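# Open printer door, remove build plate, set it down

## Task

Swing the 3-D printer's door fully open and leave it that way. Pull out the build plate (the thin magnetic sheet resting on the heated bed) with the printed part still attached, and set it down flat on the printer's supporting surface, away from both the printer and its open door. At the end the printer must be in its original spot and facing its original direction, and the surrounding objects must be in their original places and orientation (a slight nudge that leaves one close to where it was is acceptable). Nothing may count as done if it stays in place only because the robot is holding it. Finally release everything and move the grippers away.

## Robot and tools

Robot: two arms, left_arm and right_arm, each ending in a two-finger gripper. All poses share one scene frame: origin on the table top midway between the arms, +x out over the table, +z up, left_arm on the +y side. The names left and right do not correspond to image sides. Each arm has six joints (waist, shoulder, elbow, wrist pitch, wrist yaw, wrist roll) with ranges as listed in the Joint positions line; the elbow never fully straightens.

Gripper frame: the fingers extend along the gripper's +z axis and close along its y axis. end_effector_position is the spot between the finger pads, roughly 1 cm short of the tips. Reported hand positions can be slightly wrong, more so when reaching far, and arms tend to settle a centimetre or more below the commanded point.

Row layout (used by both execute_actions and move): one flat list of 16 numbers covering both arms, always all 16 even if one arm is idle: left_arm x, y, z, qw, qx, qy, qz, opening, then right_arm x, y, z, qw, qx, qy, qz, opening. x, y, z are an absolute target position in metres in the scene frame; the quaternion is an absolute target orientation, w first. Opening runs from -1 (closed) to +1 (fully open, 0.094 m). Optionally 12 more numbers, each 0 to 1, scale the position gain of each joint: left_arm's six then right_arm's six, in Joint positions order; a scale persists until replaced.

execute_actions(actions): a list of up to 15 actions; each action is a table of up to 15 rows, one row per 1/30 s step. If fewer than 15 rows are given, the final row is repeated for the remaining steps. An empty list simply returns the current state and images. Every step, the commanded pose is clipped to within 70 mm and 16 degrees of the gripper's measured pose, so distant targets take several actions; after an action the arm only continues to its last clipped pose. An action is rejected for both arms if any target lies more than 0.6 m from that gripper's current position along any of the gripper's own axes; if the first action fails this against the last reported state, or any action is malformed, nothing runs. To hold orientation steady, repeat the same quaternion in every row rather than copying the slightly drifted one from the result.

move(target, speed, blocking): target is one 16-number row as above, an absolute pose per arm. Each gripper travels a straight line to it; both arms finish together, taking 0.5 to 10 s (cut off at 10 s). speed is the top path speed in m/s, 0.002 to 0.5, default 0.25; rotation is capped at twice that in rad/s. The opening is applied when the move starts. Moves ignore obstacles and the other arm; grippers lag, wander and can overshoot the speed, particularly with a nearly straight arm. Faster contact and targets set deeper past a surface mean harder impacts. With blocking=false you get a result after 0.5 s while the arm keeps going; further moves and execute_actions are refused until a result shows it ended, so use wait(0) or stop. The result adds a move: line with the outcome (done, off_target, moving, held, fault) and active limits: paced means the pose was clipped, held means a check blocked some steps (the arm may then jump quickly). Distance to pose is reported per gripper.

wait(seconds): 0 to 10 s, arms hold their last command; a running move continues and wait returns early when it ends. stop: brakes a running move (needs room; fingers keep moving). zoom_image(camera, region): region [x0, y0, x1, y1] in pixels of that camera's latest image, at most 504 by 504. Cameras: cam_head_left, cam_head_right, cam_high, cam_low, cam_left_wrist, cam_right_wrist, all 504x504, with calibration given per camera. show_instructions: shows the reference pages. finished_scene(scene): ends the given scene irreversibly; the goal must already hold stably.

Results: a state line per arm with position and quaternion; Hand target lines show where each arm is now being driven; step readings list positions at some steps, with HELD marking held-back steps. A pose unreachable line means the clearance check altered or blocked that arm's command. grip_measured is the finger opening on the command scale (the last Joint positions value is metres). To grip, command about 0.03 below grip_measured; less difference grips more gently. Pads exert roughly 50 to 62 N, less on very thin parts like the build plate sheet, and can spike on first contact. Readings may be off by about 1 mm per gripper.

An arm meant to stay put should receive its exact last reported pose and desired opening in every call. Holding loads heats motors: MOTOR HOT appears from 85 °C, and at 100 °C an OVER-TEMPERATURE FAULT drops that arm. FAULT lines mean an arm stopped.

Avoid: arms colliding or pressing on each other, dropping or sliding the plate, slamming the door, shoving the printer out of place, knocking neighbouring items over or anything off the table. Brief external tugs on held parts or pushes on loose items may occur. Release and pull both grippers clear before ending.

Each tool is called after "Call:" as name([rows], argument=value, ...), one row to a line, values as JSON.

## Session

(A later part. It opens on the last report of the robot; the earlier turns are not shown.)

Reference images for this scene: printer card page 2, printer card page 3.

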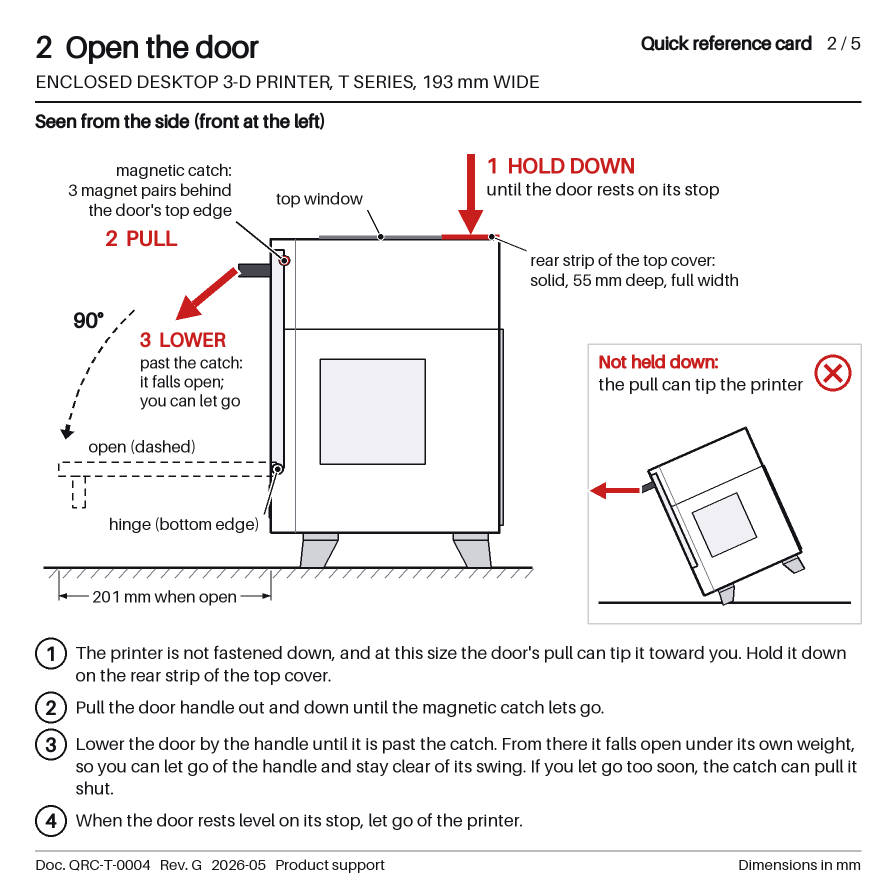

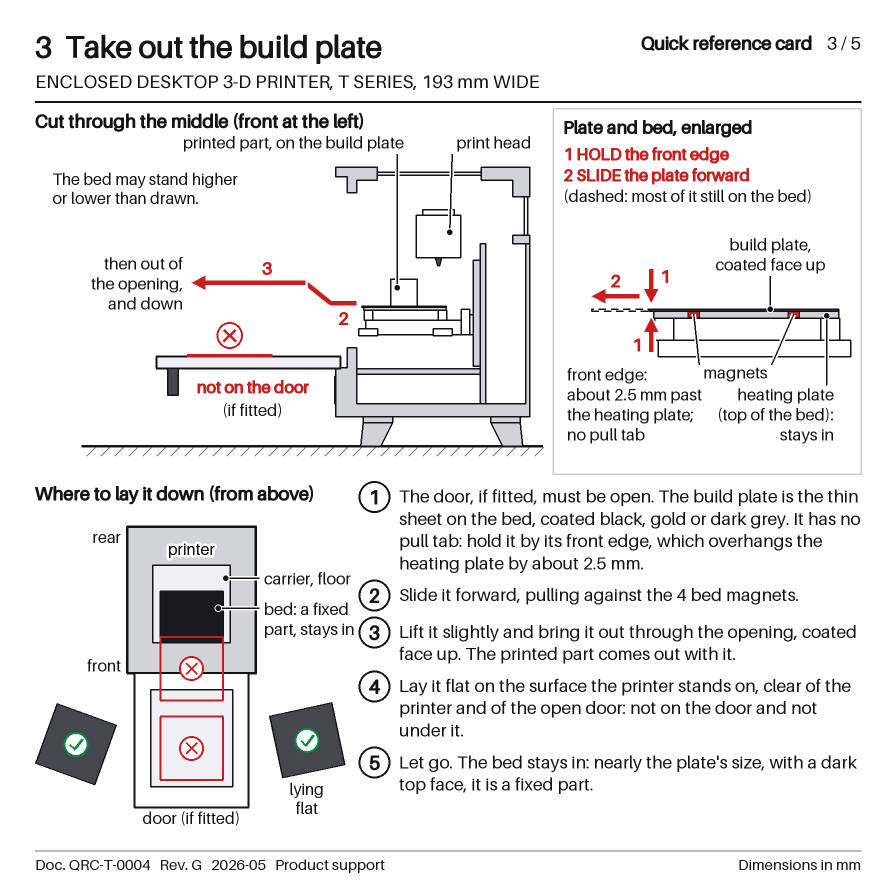

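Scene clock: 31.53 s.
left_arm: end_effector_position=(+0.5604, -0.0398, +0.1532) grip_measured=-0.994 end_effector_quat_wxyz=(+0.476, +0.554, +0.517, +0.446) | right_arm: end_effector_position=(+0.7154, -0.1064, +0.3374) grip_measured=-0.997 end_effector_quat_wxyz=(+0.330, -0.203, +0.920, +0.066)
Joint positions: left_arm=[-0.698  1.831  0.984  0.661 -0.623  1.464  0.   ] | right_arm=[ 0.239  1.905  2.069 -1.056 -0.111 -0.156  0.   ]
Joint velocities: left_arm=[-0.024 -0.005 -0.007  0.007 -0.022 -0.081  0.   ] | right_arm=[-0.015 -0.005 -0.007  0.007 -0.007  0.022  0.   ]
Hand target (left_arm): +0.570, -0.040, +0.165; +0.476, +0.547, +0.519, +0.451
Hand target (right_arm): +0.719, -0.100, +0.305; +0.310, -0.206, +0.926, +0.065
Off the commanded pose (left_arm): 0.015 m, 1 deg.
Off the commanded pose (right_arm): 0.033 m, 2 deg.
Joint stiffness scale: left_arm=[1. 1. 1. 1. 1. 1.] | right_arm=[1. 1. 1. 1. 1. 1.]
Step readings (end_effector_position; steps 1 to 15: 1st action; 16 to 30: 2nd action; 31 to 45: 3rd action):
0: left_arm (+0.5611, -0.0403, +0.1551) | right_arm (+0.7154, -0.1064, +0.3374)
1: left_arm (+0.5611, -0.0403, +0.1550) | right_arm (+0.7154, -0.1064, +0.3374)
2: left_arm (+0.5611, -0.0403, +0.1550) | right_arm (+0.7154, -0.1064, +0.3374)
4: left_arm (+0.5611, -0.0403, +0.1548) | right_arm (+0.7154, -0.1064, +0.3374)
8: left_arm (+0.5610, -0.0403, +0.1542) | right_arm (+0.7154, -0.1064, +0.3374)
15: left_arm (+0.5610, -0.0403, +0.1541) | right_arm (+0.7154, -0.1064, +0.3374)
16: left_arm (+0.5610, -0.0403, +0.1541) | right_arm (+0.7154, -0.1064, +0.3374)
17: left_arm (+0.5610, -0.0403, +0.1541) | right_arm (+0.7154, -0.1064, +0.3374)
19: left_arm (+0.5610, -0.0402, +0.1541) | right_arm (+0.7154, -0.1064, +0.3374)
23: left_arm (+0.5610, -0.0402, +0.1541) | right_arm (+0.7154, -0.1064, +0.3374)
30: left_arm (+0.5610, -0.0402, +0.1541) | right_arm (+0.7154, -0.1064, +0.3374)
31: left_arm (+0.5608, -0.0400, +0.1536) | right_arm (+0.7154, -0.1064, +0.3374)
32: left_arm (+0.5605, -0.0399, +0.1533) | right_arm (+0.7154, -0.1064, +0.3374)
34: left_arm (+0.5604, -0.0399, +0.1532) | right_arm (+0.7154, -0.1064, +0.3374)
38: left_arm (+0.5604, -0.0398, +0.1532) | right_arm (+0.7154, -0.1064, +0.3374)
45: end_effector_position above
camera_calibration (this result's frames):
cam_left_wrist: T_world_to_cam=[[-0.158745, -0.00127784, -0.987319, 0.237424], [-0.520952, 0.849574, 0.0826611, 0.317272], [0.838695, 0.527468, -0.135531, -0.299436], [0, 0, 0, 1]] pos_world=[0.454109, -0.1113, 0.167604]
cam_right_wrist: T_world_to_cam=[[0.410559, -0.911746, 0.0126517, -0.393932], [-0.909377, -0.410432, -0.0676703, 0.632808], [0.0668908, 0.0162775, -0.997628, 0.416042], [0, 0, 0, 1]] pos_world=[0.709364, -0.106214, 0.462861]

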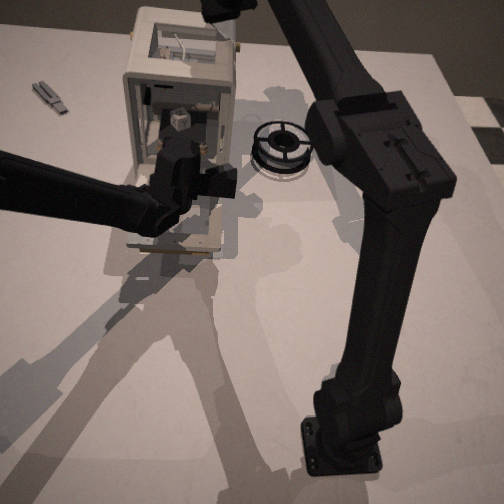

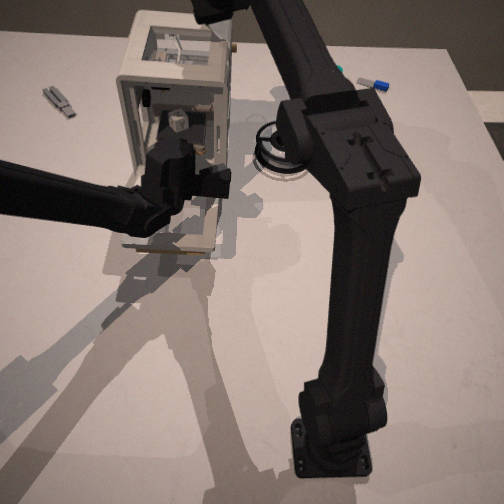

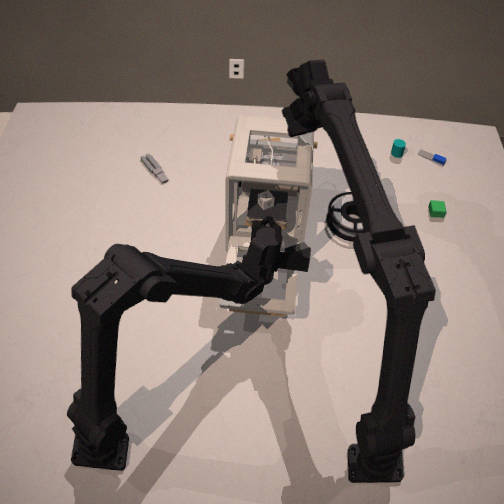

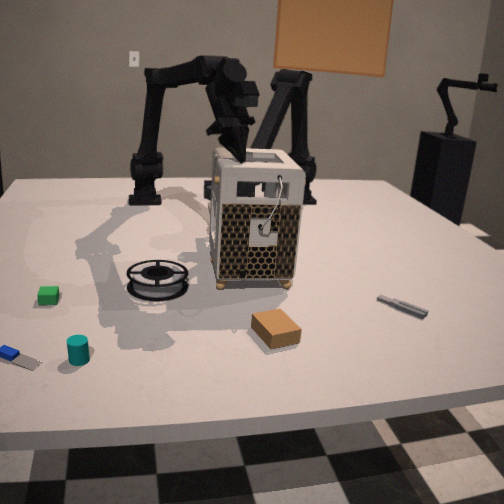

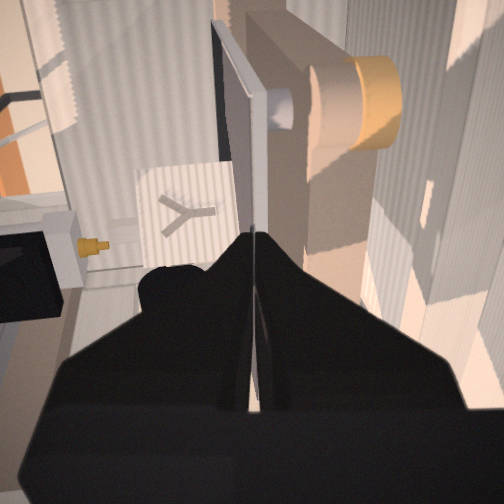

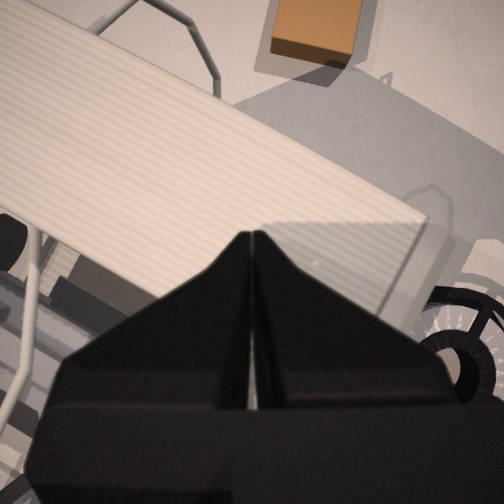

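Call:
execute_actions([
  [[0.567,-0.04,0.172,0.476,0.547,0.519,0.451,-1,0.72,-0.1,0.305,0.31,-0.206,0.926,0.065,-1]],
  [[0.562,-0.04,0.173,0.476,0.547,0.519,0.451,-1,0.72,-0.1,0.305,0.31,-0.206,0.926,0.065,-1]],
  [[0.557,-0.04,0.173,0.476,0.547,0.519,0.451,-1,0.72,-0.1,0.305,0.31,-0.206,0.926,0.065,-1]],
])

Scene clock: 33.13 s.
left_arm: end_effector_position=(+0.5598, -0.0394, +0.1542) grip_measured=-0.994 end_effector_quat_wxyz=(+0.470, +0.557, +0.519, +0.447) | right_arm: end_effector_position=(+0.7154, -0.1064, +0.3374) grip_measured=-0.997 end_effector_quat_wxyz=(+0.330, -0.203, +0.920, +0.066)
Joint positions: left_arm=[-0.699  1.823  0.986  0.639 -0.628  1.464  0.   ] | right_arm=[ 0.239  1.905  2.069 -1.056 -0.111 -0.156  0.   ]
Joint velocities: left_arm=[-0.005 -0.015  0.002 -0.012  0.022 -0.037  0.001] | right_arm=[-0.005  0.005 -0.017 -0.002  0.007 -0.022  0.   ]
Hand target (left_arm): +0.557, -0.040, +0.173; +0.477, +0.548, +0.519, +0.451
Hand target (right_arm): +0.719, -0.100, +0.305; +0.310, -0.206, +0.926, +0.065
Off the commanded pose (left_arm): 0.019 m, 1 deg.
Off the commanded pose (right_arm): 0.033 m, 2 deg.
Joint stiffness scale: left_arm=[1. 1. 1. 1. 1. 1.] | right_arm=[1. 1. 1. 1. 1. 1.]
Step readings (end_effector_position; steps 1 to 15: 1st action; 16 to 30: 2nd action; 31 to 45: 3rd action):
0: left_arm (+0.5604, -0.0398, +0.1532) | right_arm (+0.7154, -0.1064, +0.3374)
1: left_arm (+0.5603, -0.0398, +0.1536) | right_arm (+0.7154, -0.1064, +0.3374)
2: left_arm (+0.5602, -0.0397, +0.1537) | right_arm (+0.7154, -0.1064, +0.3374)
4: left_arm (+0.5603, -0.0398, +0.1538) | right_arm (+0.7154, -0.1064, +0.3374)
8: left_arm (+0.5602, -0.0397, +0.1537) | right_arm (+0.7154, -0.1064, +0.3374)
15: left_arm (+0.5602, -0.0397, +0.1537) | right_arm (+0.7154, -0.1064, +0.3374)
16: left_arm (+0.5602, -0.0397, +0.1541) | right_arm (+0.7154, -0.1064, +0.3374)
17: left_arm (+0.5602, -0.0397, +0.1540) | right_arm (+0.7154, -0.1064, +0.3374)
19: left_arm (+0.5602, -0.0397, +0.1540) | right_arm (+0.7154, -0.1064, +0.3374)
23: left_arm (+0.5602, -0.0397, +0.1540) | right_arm (+0.7154, -0.1064, +0.3374)
30: left_arm (+0.5602, -0.0397, +0.1540) | right_arm (+0.7154, -0.1064, +0.3374)
31: left_arm (+0.5601, -0.0395, +0.1543) | right_arm (+0.7154, -0.1064, +0.3374)
32: left_arm (+0.5600, -0.0394, +0.1544) | right_arm (+0.7154, -0.1064, +0.3374)
34: left_arm (+0.5598, -0.0394, +0.1543) | right_arm (+0.7154, -0.1064, +0.3374)
38: left_arm (+0.5598, -0.0394, +0.1542) | right_arm (+0.7154, -0.1064, +0.3374)
45: end_effector_position above
camera_calibration (this result's frames):
cam_left_wrist: T_world_to_cam=[[-0.167619, 0.00681212, -0.985828, 0.243443], [-0.52363, 0.846645, 0.0948825, 0.315982], [0.835293, 0.532114, -0.138347, -0.29655], [0, 0, 0, 1]] pos_world=[0.45397, -0.111385, 0.168985]
cam_right_wrist: T_world_to_cam=[[0.410559, -0.911746, 0.0126517, -0.393932], [-0.909377, -0.410432, -0.0676703, 0.632808], [0.0668908, 0.0162775, -0.997628, 0.416042], [0, 0, 0, 1]] pos_world=[0.709364, -0.106214, 0.462861]

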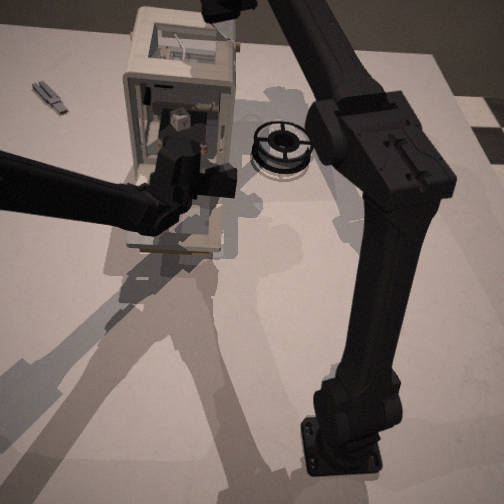

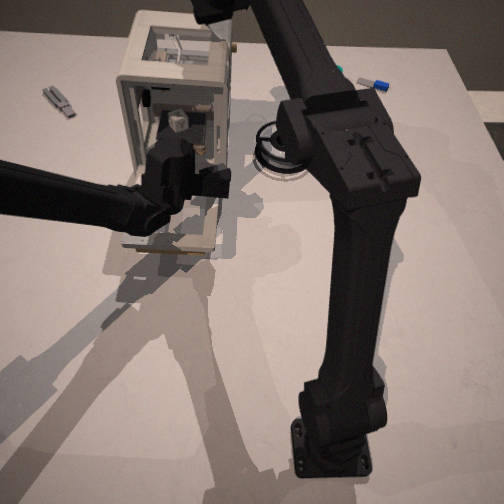

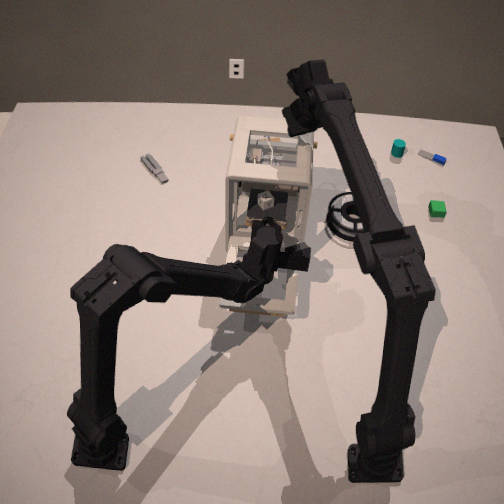

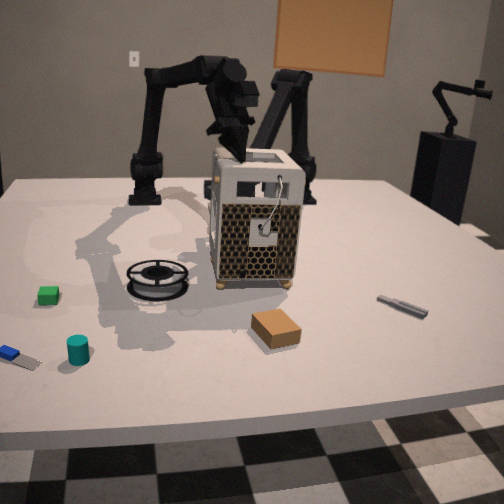

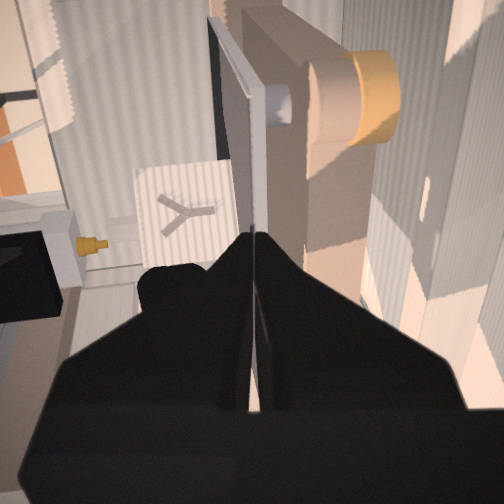

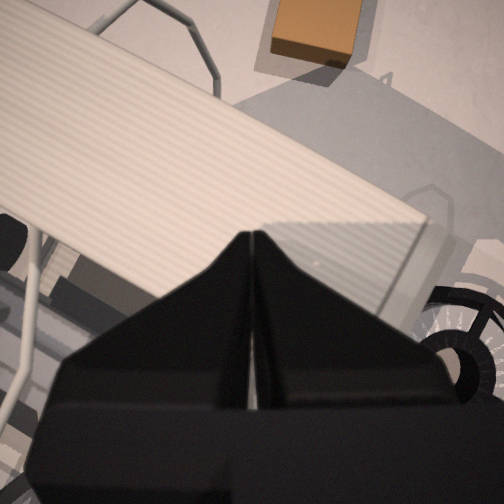

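Call:
execute_actions([
  [[0.554,-0.04,0.175,0.476,0.547,0.519,0.451,-1,0.72,-0.1,0.305,0.31,-0.206,0.926,0.065,-1]],
  [[0.55,-0.04,0.175,0.476,0.547,0.519,0.451,-1,0.72,-0.1,0.305,0.31,-0.206,0.926,0.065,-1]],
])

Scene clock: 34.23 s.
left_arm: end_effector_position=(+0.5549, -0.0350, +0.1669) grip_measured=-0.994 end_effector_quat_wxyz=(+0.471, +0.549, +0.522, +0.453) | right_arm: end_effector_position=(+0.7154, -0.1064, +0.3374) grip_measured=-0.997 end_effector_quat_wxyz=(+0.330, -0.203, +0.920, +0.066)
Joint positions: left_arm=[-0.704  1.794  0.974  0.635 -0.651  1.464  0.   ] | right_arm=[ 0.239  1.905  2.069 -1.056 -0.111 -0.156  0.   ]
Joint velocities: left_arm=[-0.015  0.005  0.002 -0.007  0.022  0.007 -0.   ] | right_arm=[ 0.005 -0.015  0.002  0.002  0.022 -0.022 -0.002]
Hand target (left_arm): +0.550, -0.040, +0.175; +0.476, +0.547, +0.519, +0.451
Hand target (right_arm): +0.719, -0.100, +0.305; +0.310, -0.206, +0.926, +0.065
Off the commanded pose (left_arm): 0.011 m, 1 deg.
Off the commanded pose (right_arm): 0.033 m, 2 deg.
Joint stiffness scale: left_arm=[1. 1. 1. 1. 1. 1.] | right_arm=[1. 1. 1. 1. 1. 1.]
Step readings (end_effector_position; steps 1 to 15: 1st action; 16 to 30: 2nd action):
0: left_arm (+0.5598, -0.0394, +0.1542) | right_arm (+0.7154, -0.1064, +0.3374)
1: left_arm (+0.5597, -0.0393, +0.1544) | right_arm (+0.7154, -0.1064, +0.3374)
2: left_arm (+0.5595, -0.0390, +0.1546) | right_arm (+0.7154, -0.1064, +0.3374)
4: left_arm (+0.5595, -0.0383, +0.1551) | right_arm (+0.7154, -0.1064, +0.3374)
8: left_arm (+0.5594, -0.0371, +0.1607) | right_arm (+0.7154, -0.1064, +0.3374)
15: left_arm (+0.5589, -0.0362, +0.1712) | right_arm (+0.7154, -0.1064, +0.3374)
16: left_arm (+0.5586, -0.0359, +0.1711) | right_arm (+0.7154, -0.1064, +0.3374)
17: left_arm (+0.5581, -0.0354, +0.1705) | right_arm (+0.7154, -0.1064, +0.3374)
19: left_arm (+0.5565, -0.0348, +0.1686) | right_arm (+0.7154, -0.1064, +0.3374)
23: left_arm (+0.5549, -0.0350, +0.1669) | right_arm (+0.7154, -0.1064, +0.3374)
30: end_effector_position above
camera_calibration (this result's frames):
cam_left_wrist: T_world_to_cam=[[-0.154584, -0.00152776, -0.987978, 0.247888], [-0.539565, 0.83783, 0.0831275, 0.319018], [0.827631, 0.545929, -0.130339, -0.289617], [0, 0, 0, 1]] pos_world=[0.450147, -0.108793, 0.180641]
cam_right_wrist: T_world_to_cam=[[0.410559, -0.911746, 0.0126517, -0.393932], [-0.909377, -0.410432, -0.0676703, 0.632808], [0.0668908, 0.0162775, -0.997628, 0.416042], [0, 0, 0, 1]] pos_world=[0.709364, -0.106214, 0.462861]

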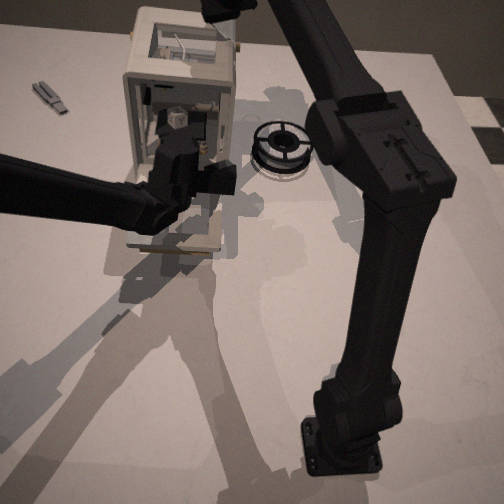

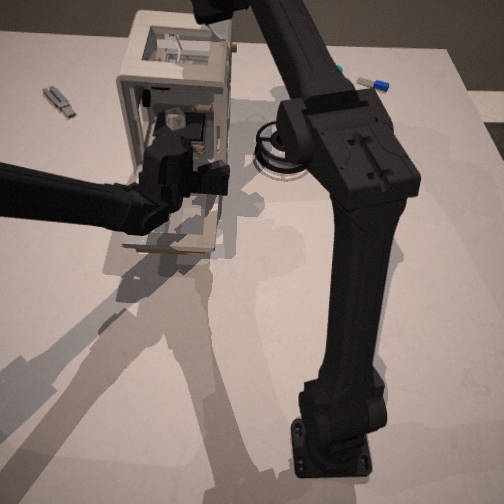

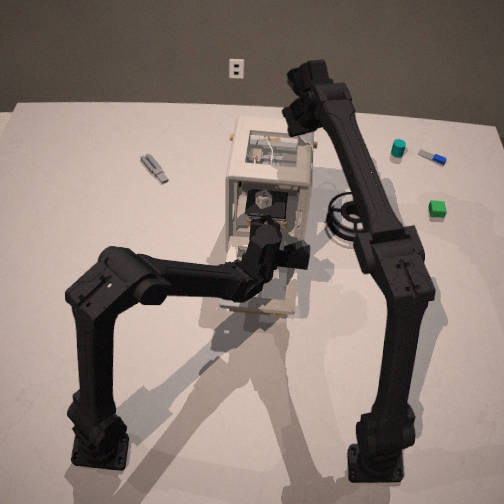

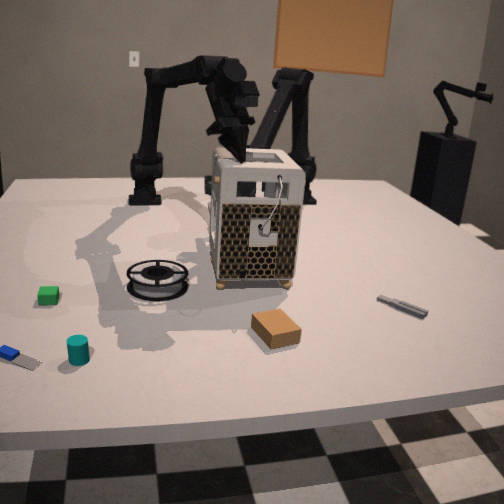

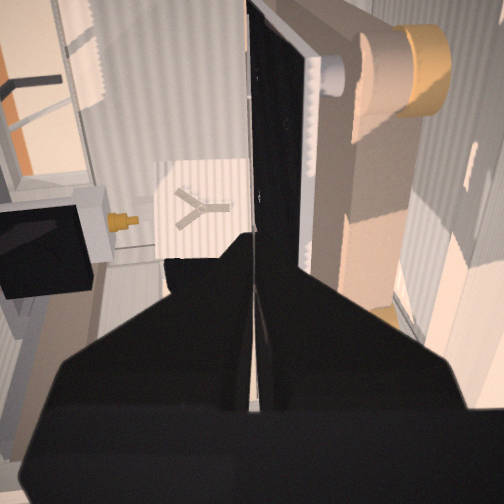

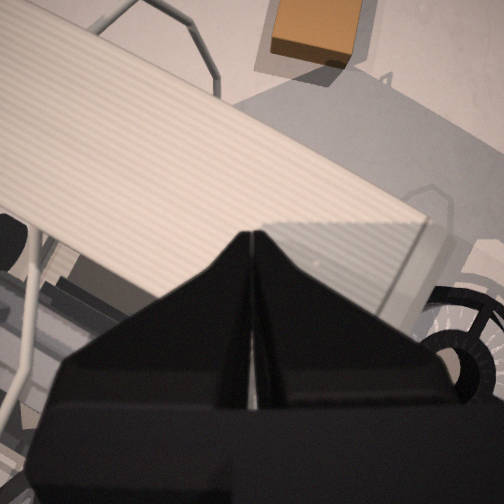

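Call:
execute_actions([
  [[0.544,-0.04,0.174,0.476,0.547,0.519,0.451,-1,0.72,-0.1,0.305,0.31,-0.206,0.926,0.065,-1]],
  [[0.538,-0.04,0.173,0.476,0.547,0.519,0.451,-1,0.72,-0.1,0.305,0.31,-0.206,0.926,0.065,-1]],
  [[0.532,-0.04,0.17,0.476,0.547,0.519,0.451,-1,0.72,-0.1,0.305,0.31,-0.206,0.926,0.065,-1]],
  [[0.527,-0.04,0.165,0.476,0.547,0.519,0.451,-1,0.72,-0.1,0.305,0.31,-0.206,0.926,0.065,-1]],
])

Scene clock: 36.37 s.
left_arm: end_effector_position=(+0.5312, -0.0343, +0.1548) grip_measured=-0.994 end_effector_quat_wxyz=(+0.462, +0.556, +0.521, +0.453) | right_arm: end_effector_position=(+0.7154, -0.1064, +0.3374) grip_measured=-0.997 end_effector_quat_wxyz=(+0.330, -0.203, +0.920, +0.066)
Joint positions: left_arm=[-0.734  1.777  0.918  0.649 -0.682  1.46   0.   ] | right_arm=[ 0.239  1.905  2.069 -1.056 -0.111 -0.156  0.   ]
Joint velocities: left_arm=[-0.015  0.005 -0.002 -0.002  0.007 -0.037  0.001] | right_arm=[-0.015  0.005  0.002  0.022 -0.051  0.022 -0.001]
Hand target (left_arm): +0.527, -0.040, +0.165; +0.476, +0.547, +0.520, +0.451
Hand target (right_arm): +0.719, -0.100, +0.305; +0.310, -0.206, +0.926, +0.065
Off the commanded pose (left_arm): 0.012 m, 2 deg.
Off the commanded pose (right_arm): 0.033 m, 2 deg.
Joint stiffness scale: left_arm=[1. 1. 1. 1. 1. 1.] | right_arm=[1. 1. 1. 1. 1. 1.]
Step readings (end_effector_position; steps 1 to 15: 1st action; 16 to 30: 2nd action; 31 to 45: 3rd action; 46 to 60: 4th action):
0: left_arm (+0.5549, -0.0350, +0.1669) | right_arm (+0.7154, -0.1064, +0.3374)
1: left_arm (+0.5545, -0.0345, +0.1666) | right_arm (+0.7154, -0.1064, +0.3374)
2: left_arm (+0.5536, -0.0338, +0.1664) | right_arm (+0.7154, -0.1064, +0.3374)
4: left_arm (+0.5511, -0.0336, +0.1653) | right_arm (+0.7154, -0.1064, +0.3374)
8: left_arm (+0.5488, -0.0351, +0.1644) | right_arm (+0.7154, -0.1064, +0.3374)
15: left_arm (+0.5487, -0.0351, +0.1644) | right_arm (+0.7154, -0.1064, +0.3374)
16: left_arm (+0.5483, -0.0347, +0.1641) | right_arm (+0.7154, -0.1064, +0.3374)
17: left_arm (+0.5475, -0.0339, +0.1639) | right_arm (+0.7154, -0.1064, +0.3374)
19: left_arm (+0.5451, -0.0335, +0.1630) | right_arm (+0.7154, -0.1064, +0.3374)
23: left_arm (+0.5429, -0.0347, +0.1624) | right_arm (+0.7154, -0.1064, +0.3374)
30: left_arm (+0.5428, -0.0348, +0.1626) | right_arm (+0.7154, -0.1064, +0.3374)
31: left_arm (+0.5424, -0.0342, +0.1621) | right_arm (+0.7154, -0.1064, +0.3374)
32: left_arm (+0.5414, -0.0335, +0.1615) | right_arm (+0.7154, -0.1064, +0.3374)
34: left_arm (+0.5389, -0.0333, +0.1597) | right_arm (+0.7154, -0.1064, +0.3374)
38: left_arm (+0.5363, -0.0343, +0.1577) | right_arm (+0.7154, -0.1064, +0.3374)
45: left_arm (+0.5361, -0.0347, +0.1577) | right_arm (+0.7154, -0.1064, +0.3374)
46: left_arm (+0.5359, -0.0341, +0.1577) | right_arm (+0.7154, -0.1064, +0.3374)
47: left_arm (+0.5351, -0.0337, +0.1577) | right_arm (+0.7154, -0.1064, +0.3374)
49: left_arm (+0.5335, -0.0333, +0.1563) | right_arm (+0.7154, -0.1064, +0.3374)
53: left_arm (+0.5313, -0.0342, +0.1546) | right_arm (+0.7154, -0.1064, +0.3374)
60: end_effector_position above
camera_calibration (this result's frames):
cam_left_wrist: T_world_to_cam=[[-0.169518, 0.0151726, -0.98541, 0.240461], [-0.538498, 0.835995, 0.105509, 0.30253], [0.825399, 0.548528, -0.133546, -0.270239], [0, 0, 0, 1]] pos_world=[0.426729, -0.108329, 0.168944]
cam_right_wrist: T_world_to_cam=[[0.410559, -0.911746, 0.0126517, -0.393932], [-0.909377, -0.410432, -0.0676703, 0.632808], [0.0668908, 0.0162775, -0.997628, 0.416042], [0, 0, 0, 1]] pos_world=[0.709364, -0.106214, 0.462861]

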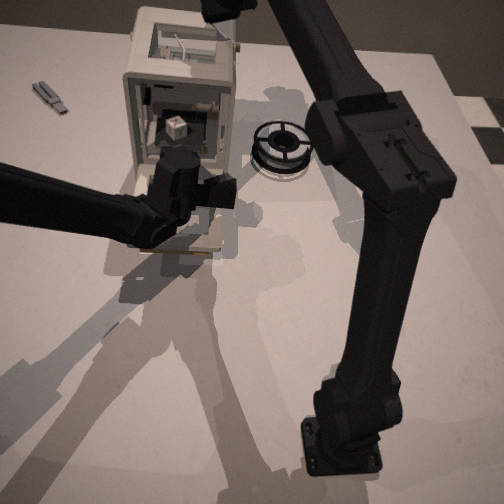

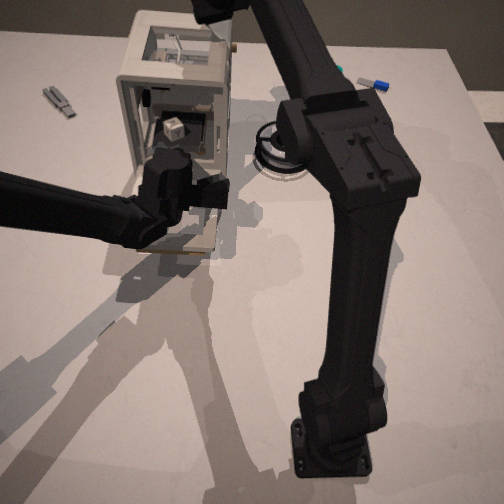

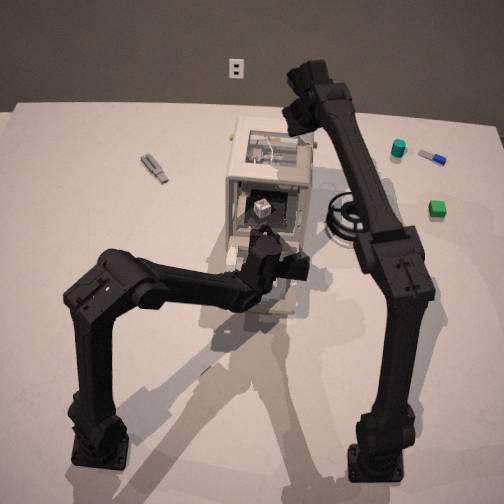

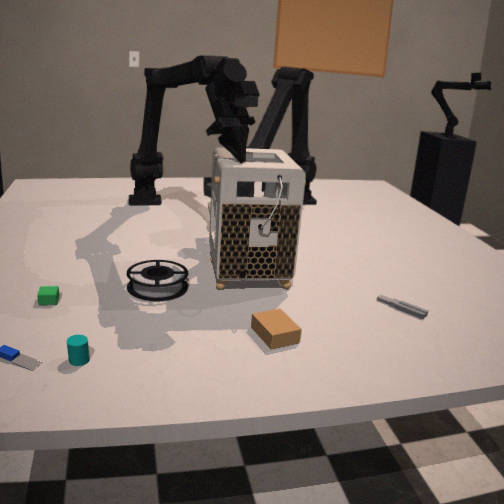

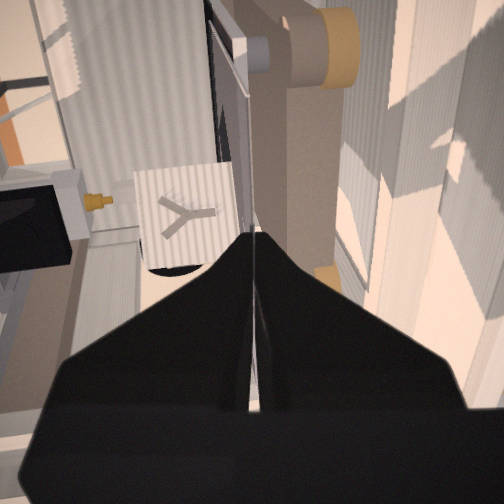

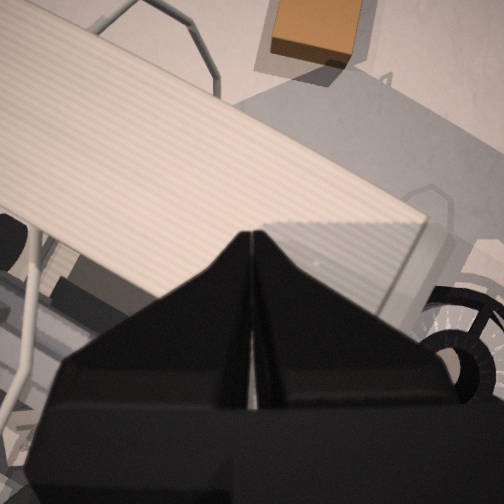

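Call:
execute_actions([
  [[0.533,-0.037,0.16,0.485,0.539,0.511,0.46,-0.68,0.72,-0.1,0.305,0.31,-0.206,0.926,0.065,-1]],
  [[0.544,-0.035,0.157,0.485,0.539,0.511,0.46,-0.68,0.72,-0.1,0.305,0.31,-0.206,0.926,0.065,-1]],
  [[0.552,-0.032,0.152,0.485,0.539,0.511,0.46,-0.68,0.72,-0.1,0.305,0.31,-0.206,0.926,0.065,-1]],
])

Scene clock: 38.00 s.
left_arm: end_effector_position=(+0.5413, -0.0287, +0.1538) grip_measured=-0.682 end_effector_quat_wxyz=(+0.482, +0.544, +0.513, +0.457) | right_arm: end_effector_position=(+0.7154, -0.1064, +0.3374) grip_measured=-0.997 end_effector_quat_wxyz=(+0.330, -0.203, +0.920, +0.066)
Joint positions: left_arm=[-0.71   1.807  0.914  0.745 -0.648  1.483  0.015] | right_arm=[ 0.239  1.905  2.069 -1.056 -0.111 -0.156  0.   ]
Joint velocities: left_arm=[ 0.015 -0.015  0.002 -0.007 -0.051  0.007 -0.   ] | right_arm=[ 0.005 -0.005 -0.012 -0.012 -0.007 -0.095  0.001]
Hand target (left_arm): +0.552, -0.031, +0.152; +0.485, +0.540, +0.512, +0.460
Hand target (right_arm): +0.719, -0.100, +0.305; +0.310, -0.206, +0.926, +0.065
Off the commanded pose (left_arm): 0.011 m, 1 deg.
Off the commanded pose (right_arm): 0.033 m, 2 deg.
Joint stiffness scale: left_arm=[1. 1. 1. 1. 1. 1.] | right_arm=[1. 1. 1. 1. 1. 1.]
Step readings (end_effector_position; steps 1 to 15: 1st action; 16 to 30: 2nd action; 31 to 45: 3rd action):
0: left_arm (+0.5312, -0.0343, +0.1548) | right_arm (+0.7154, -0.1064, +0.3374)
1: left_arm (+0.5314, -0.0344, +0.1569) | right_arm (+0.7154, -0.1064, +0.3374)
2: left_arm (+0.5315, -0.0347, +0.1600) | right_arm (+0.7154, -0.1064, +0.3374)
4: left_arm (+0.5320, -0.0353, +0.1655) | right_arm (+0.7154, -0.1064, +0.3374)
8: left_arm (+0.5323, -0.0356, +0.1685) | right_arm (+0.7154, -0.1064, +0.3374)
15: left_arm (+0.5324, -0.0357, +0.1689) | right_arm (+0.7154, -0.1064, +0.3374)
16: left_arm (+0.5326, -0.0365, +0.1687) | right_arm (+0.7154, -0.1064, +0.3374)
17: left_arm (+0.5328, -0.0372, +0.1681) | right_arm (+0.7154, -0.1064, +0.3374)
19: left_arm (+0.5333, -0.0373, +0.1662) | right_arm (+0.7154, -0.1064, +0.3374)
23: left_arm (+0.5344, -0.0361, +0.1621) | right_arm (+0.7154, -0.1064, +0.3374)
30: left_arm (+0.5345, -0.0359, +0.1614) | right_arm (+0.7154, -0.1064, +0.3374)
31: left_arm (+0.5349, -0.0365, +0.1610) | right_arm (+0.7154, -0.1064, +0.3374)
32: left_arm (+0.5353, -0.0370, +0.1607) | right_arm (+0.7154, -0.1064, +0.3374)
34: left_arm (+0.5372, -0.0348, +0.1585) | right_arm (+0.7154, -0.1064, +0.3374)
38: left_arm (+0.5407, -0.0297, +0.1543) | right_arm (+0.7154, -0.1064, +0.3374)
45: end_effector_position above
camera_calibration (this result's frames):
cam_left_wrist: T_world_to_cam=[[-0.126735, -0.00530886, -0.991922, 0.218304], [-0.532211, 0.844228, 0.0634807, 0.306691], [0.837072, 0.535957, -0.109819, -0.292055], [0, 0, 0, 1]] pos_world=[0.435362, -0.10123, 0.164998]
cam_right_wrist: T_world_to_cam=[[0.410559, -0.911746, 0.0126517, -0.393932], [-0.909377, -0.410432, -0.0676703, 0.632808], [0.0668908, 0.0162775, -0.997628, 0.416042], [0, 0, 0, 1]] pos_world=[0.709364, -0.106214, 0.462861]

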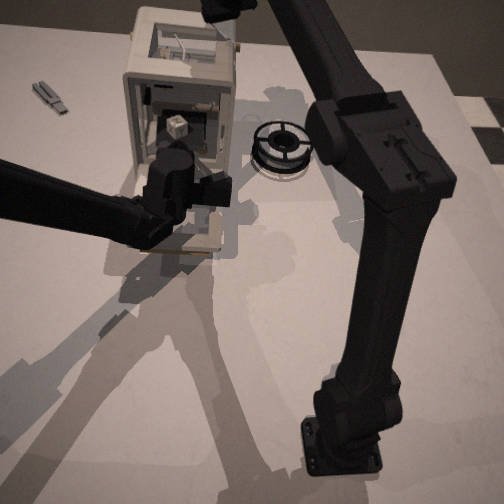

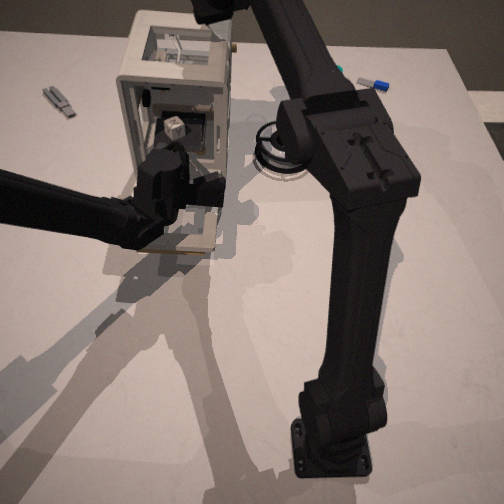

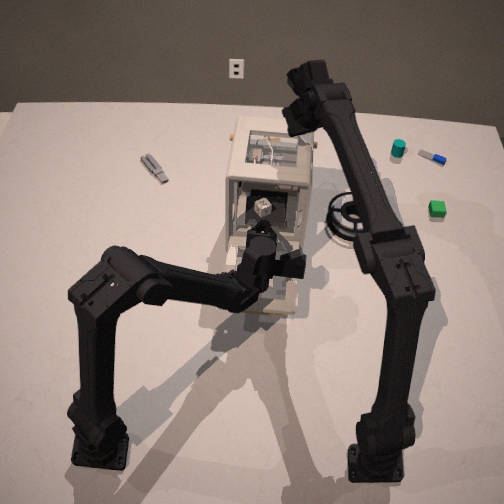

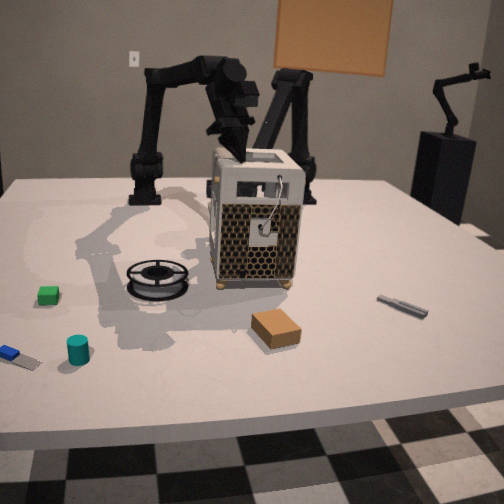

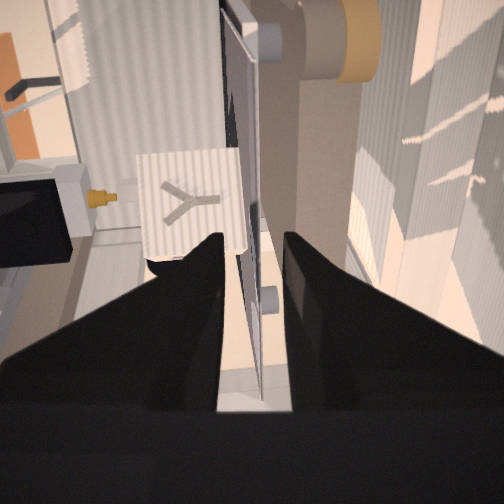

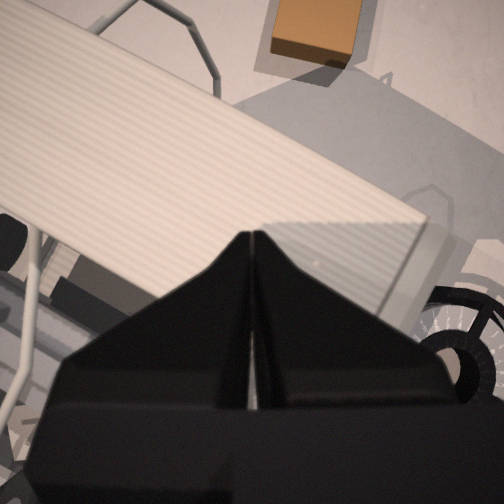

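Call:
execute_actions([
  [[0.559,-0.032,0.15,0.485,0.539,0.511,0.46,-0.7,0.72,-0.1,0.305,0.31,-0.206,0.926,0.065,-1]],
  [[0.566,-0.032,0.149,0.485,0.539,0.511,0.46,-0.72,0.72,-0.1,0.305,0.31,-0.206,0.926,0.065,-1]],
])

Scene clock: 39.23 s.
left_arm: end_effector_position=(+0.5532, -0.0291, +0.1516) grip_measured=-0.717 end_effector_quat_wxyz=(+0.484, +0.543, +0.512, +0.456) | right_arm: end_effector_position=(+0.7154, -0.1064, +0.3374) grip_measured=-0.997 end_effector_quat_wxyz=(+0.330, -0.203, +0.920, +0.066)
Joint positions: left_arm=[-0.694  1.83   0.94   0.746 -0.63   1.485  0.013] | right_arm=[ 0.239  1.905  2.069 -1.056 -0.111 -0.156  0.   ]
Joint velocities: left_arm=[-0.005 -0.005 -0.007 -0.002  0.022 -0.007 -0.001] | right_arm=[-0.005 -0.005 -0.002  0.002 -0.007 -0.022 -0.   ]
Hand target (left_arm): +0.565, -0.032, +0.149; +0.486, +0.539, +0.511, +0.460
Hand target (right_arm): +0.719, -0.100, +0.305; +0.310, -0.206, +0.926, +0.065
Off the commanded pose (left_arm): 0.013 m, 1 deg.
Off the commanded pose (right_arm): 0.033 m, 2 deg.
Joint stiffness scale: left_arm=[1. 1. 1. 1. 1. 1.] | right_arm=[1. 1. 1. 1. 1. 1.]
Step readings (end_effector_position; steps 1 to 15: 1st action; 16 to 30: 2nd action):
0: left_arm (+0.5413, -0.0287, +0.1538) | right_arm (+0.7154, -0.1064, +0.3374)
1: left_arm (+0.5415, -0.0293, +0.1534) | right_arm (+0.7154, -0.1064, +0.3374)
2: left_arm (+0.5421, -0.0301, +0.1535) | right_arm (+0.7154, -0.1064, +0.3374)
4: left_arm (+0.5437, -0.0305, +0.1527) | right_arm (+0.7154, -0.1064, +0.3374)
8: left_arm (+0.5454, -0.0294, +0.1508) | right_arm (+0.7154, -0.1064, +0.3374)
15: left_arm (+0.5455, -0.0292, +0.1505) | right_arm (+0.7154, -0.1064, +0.3374)
16: left_arm (+0.5460, -0.0297, +0.1505) | right_arm (+0.7154, -0.1064, +0.3374)
17: left_arm (+0.5470, -0.0306, +0.1509) | right_arm (+0.7154, -0.1064, +0.3374)
19: left_arm (+0.5499, -0.0310, +0.1513) | right_arm (+0.7154, -0.1064, +0.3374)
23: left_arm (+0.5529, -0.0295, +0.1516) | right_arm (+0.7154, -0.1064, +0.3374)
30: end_effector_position above
camera_calibration (this result's frames):
cam_left_wrist: T_world_to_cam=[[-0.12484, -0.00728296, -0.99215, 0.216536], [-0.529975, 0.845854, 0.0604764, 0.312768], [0.838774, 0.533365, -0.109456, -0.303069], [0, 0, 0, 1]] pos_world=[0.446998, -0.101333, 0.162749]
cam_right_wrist: T_world_to_cam=[[0.410559, -0.911746, 0.0126517, -0.393932], [-0.909377, -0.410432, -0.0676703, 0.632808], [0.0668908, 0.0162775, -0.997628, 0.416042], [0, 0, 0, 1]] pos_world=[0.709364, -0.106214, 0.462861]

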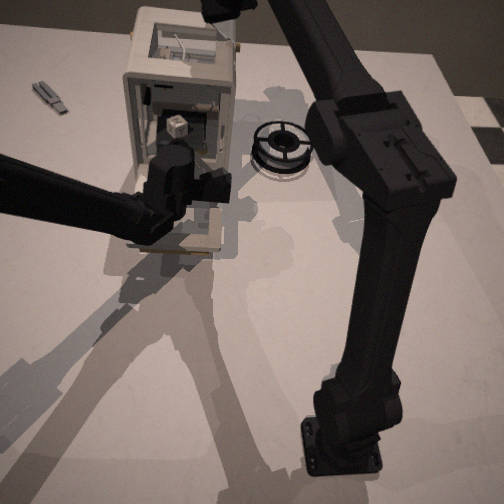

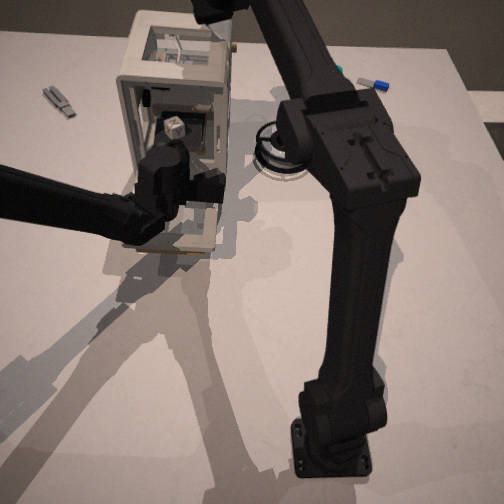

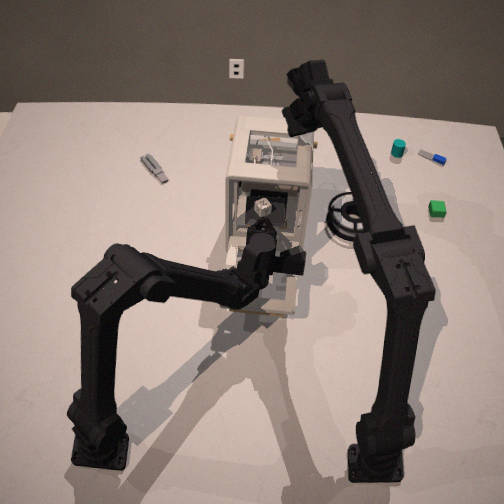

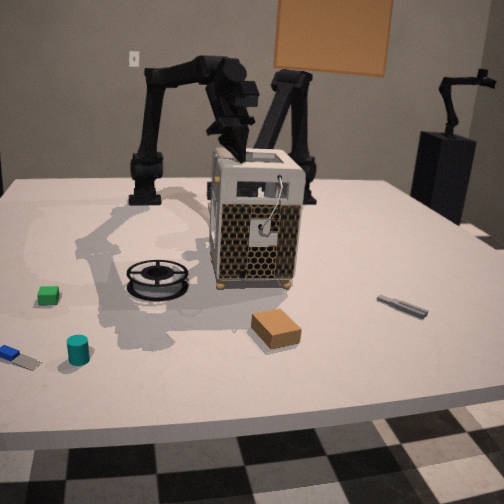

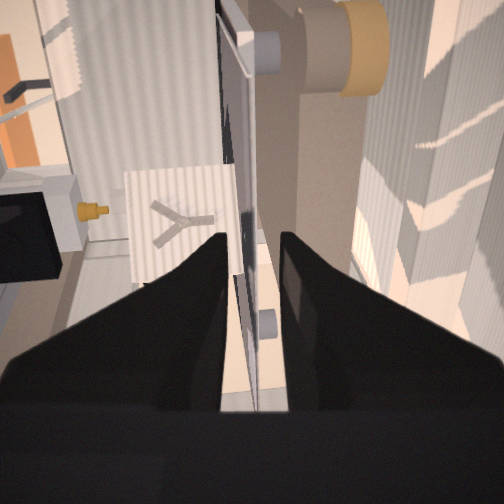

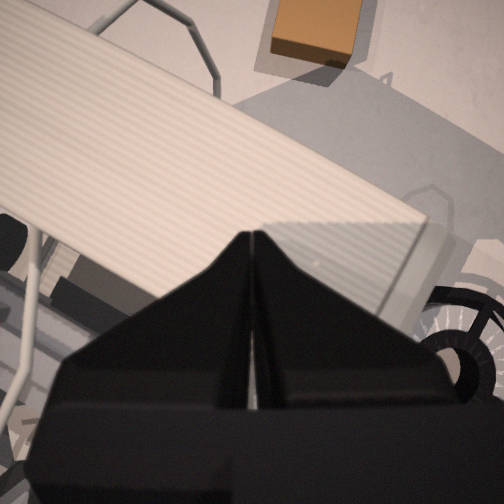

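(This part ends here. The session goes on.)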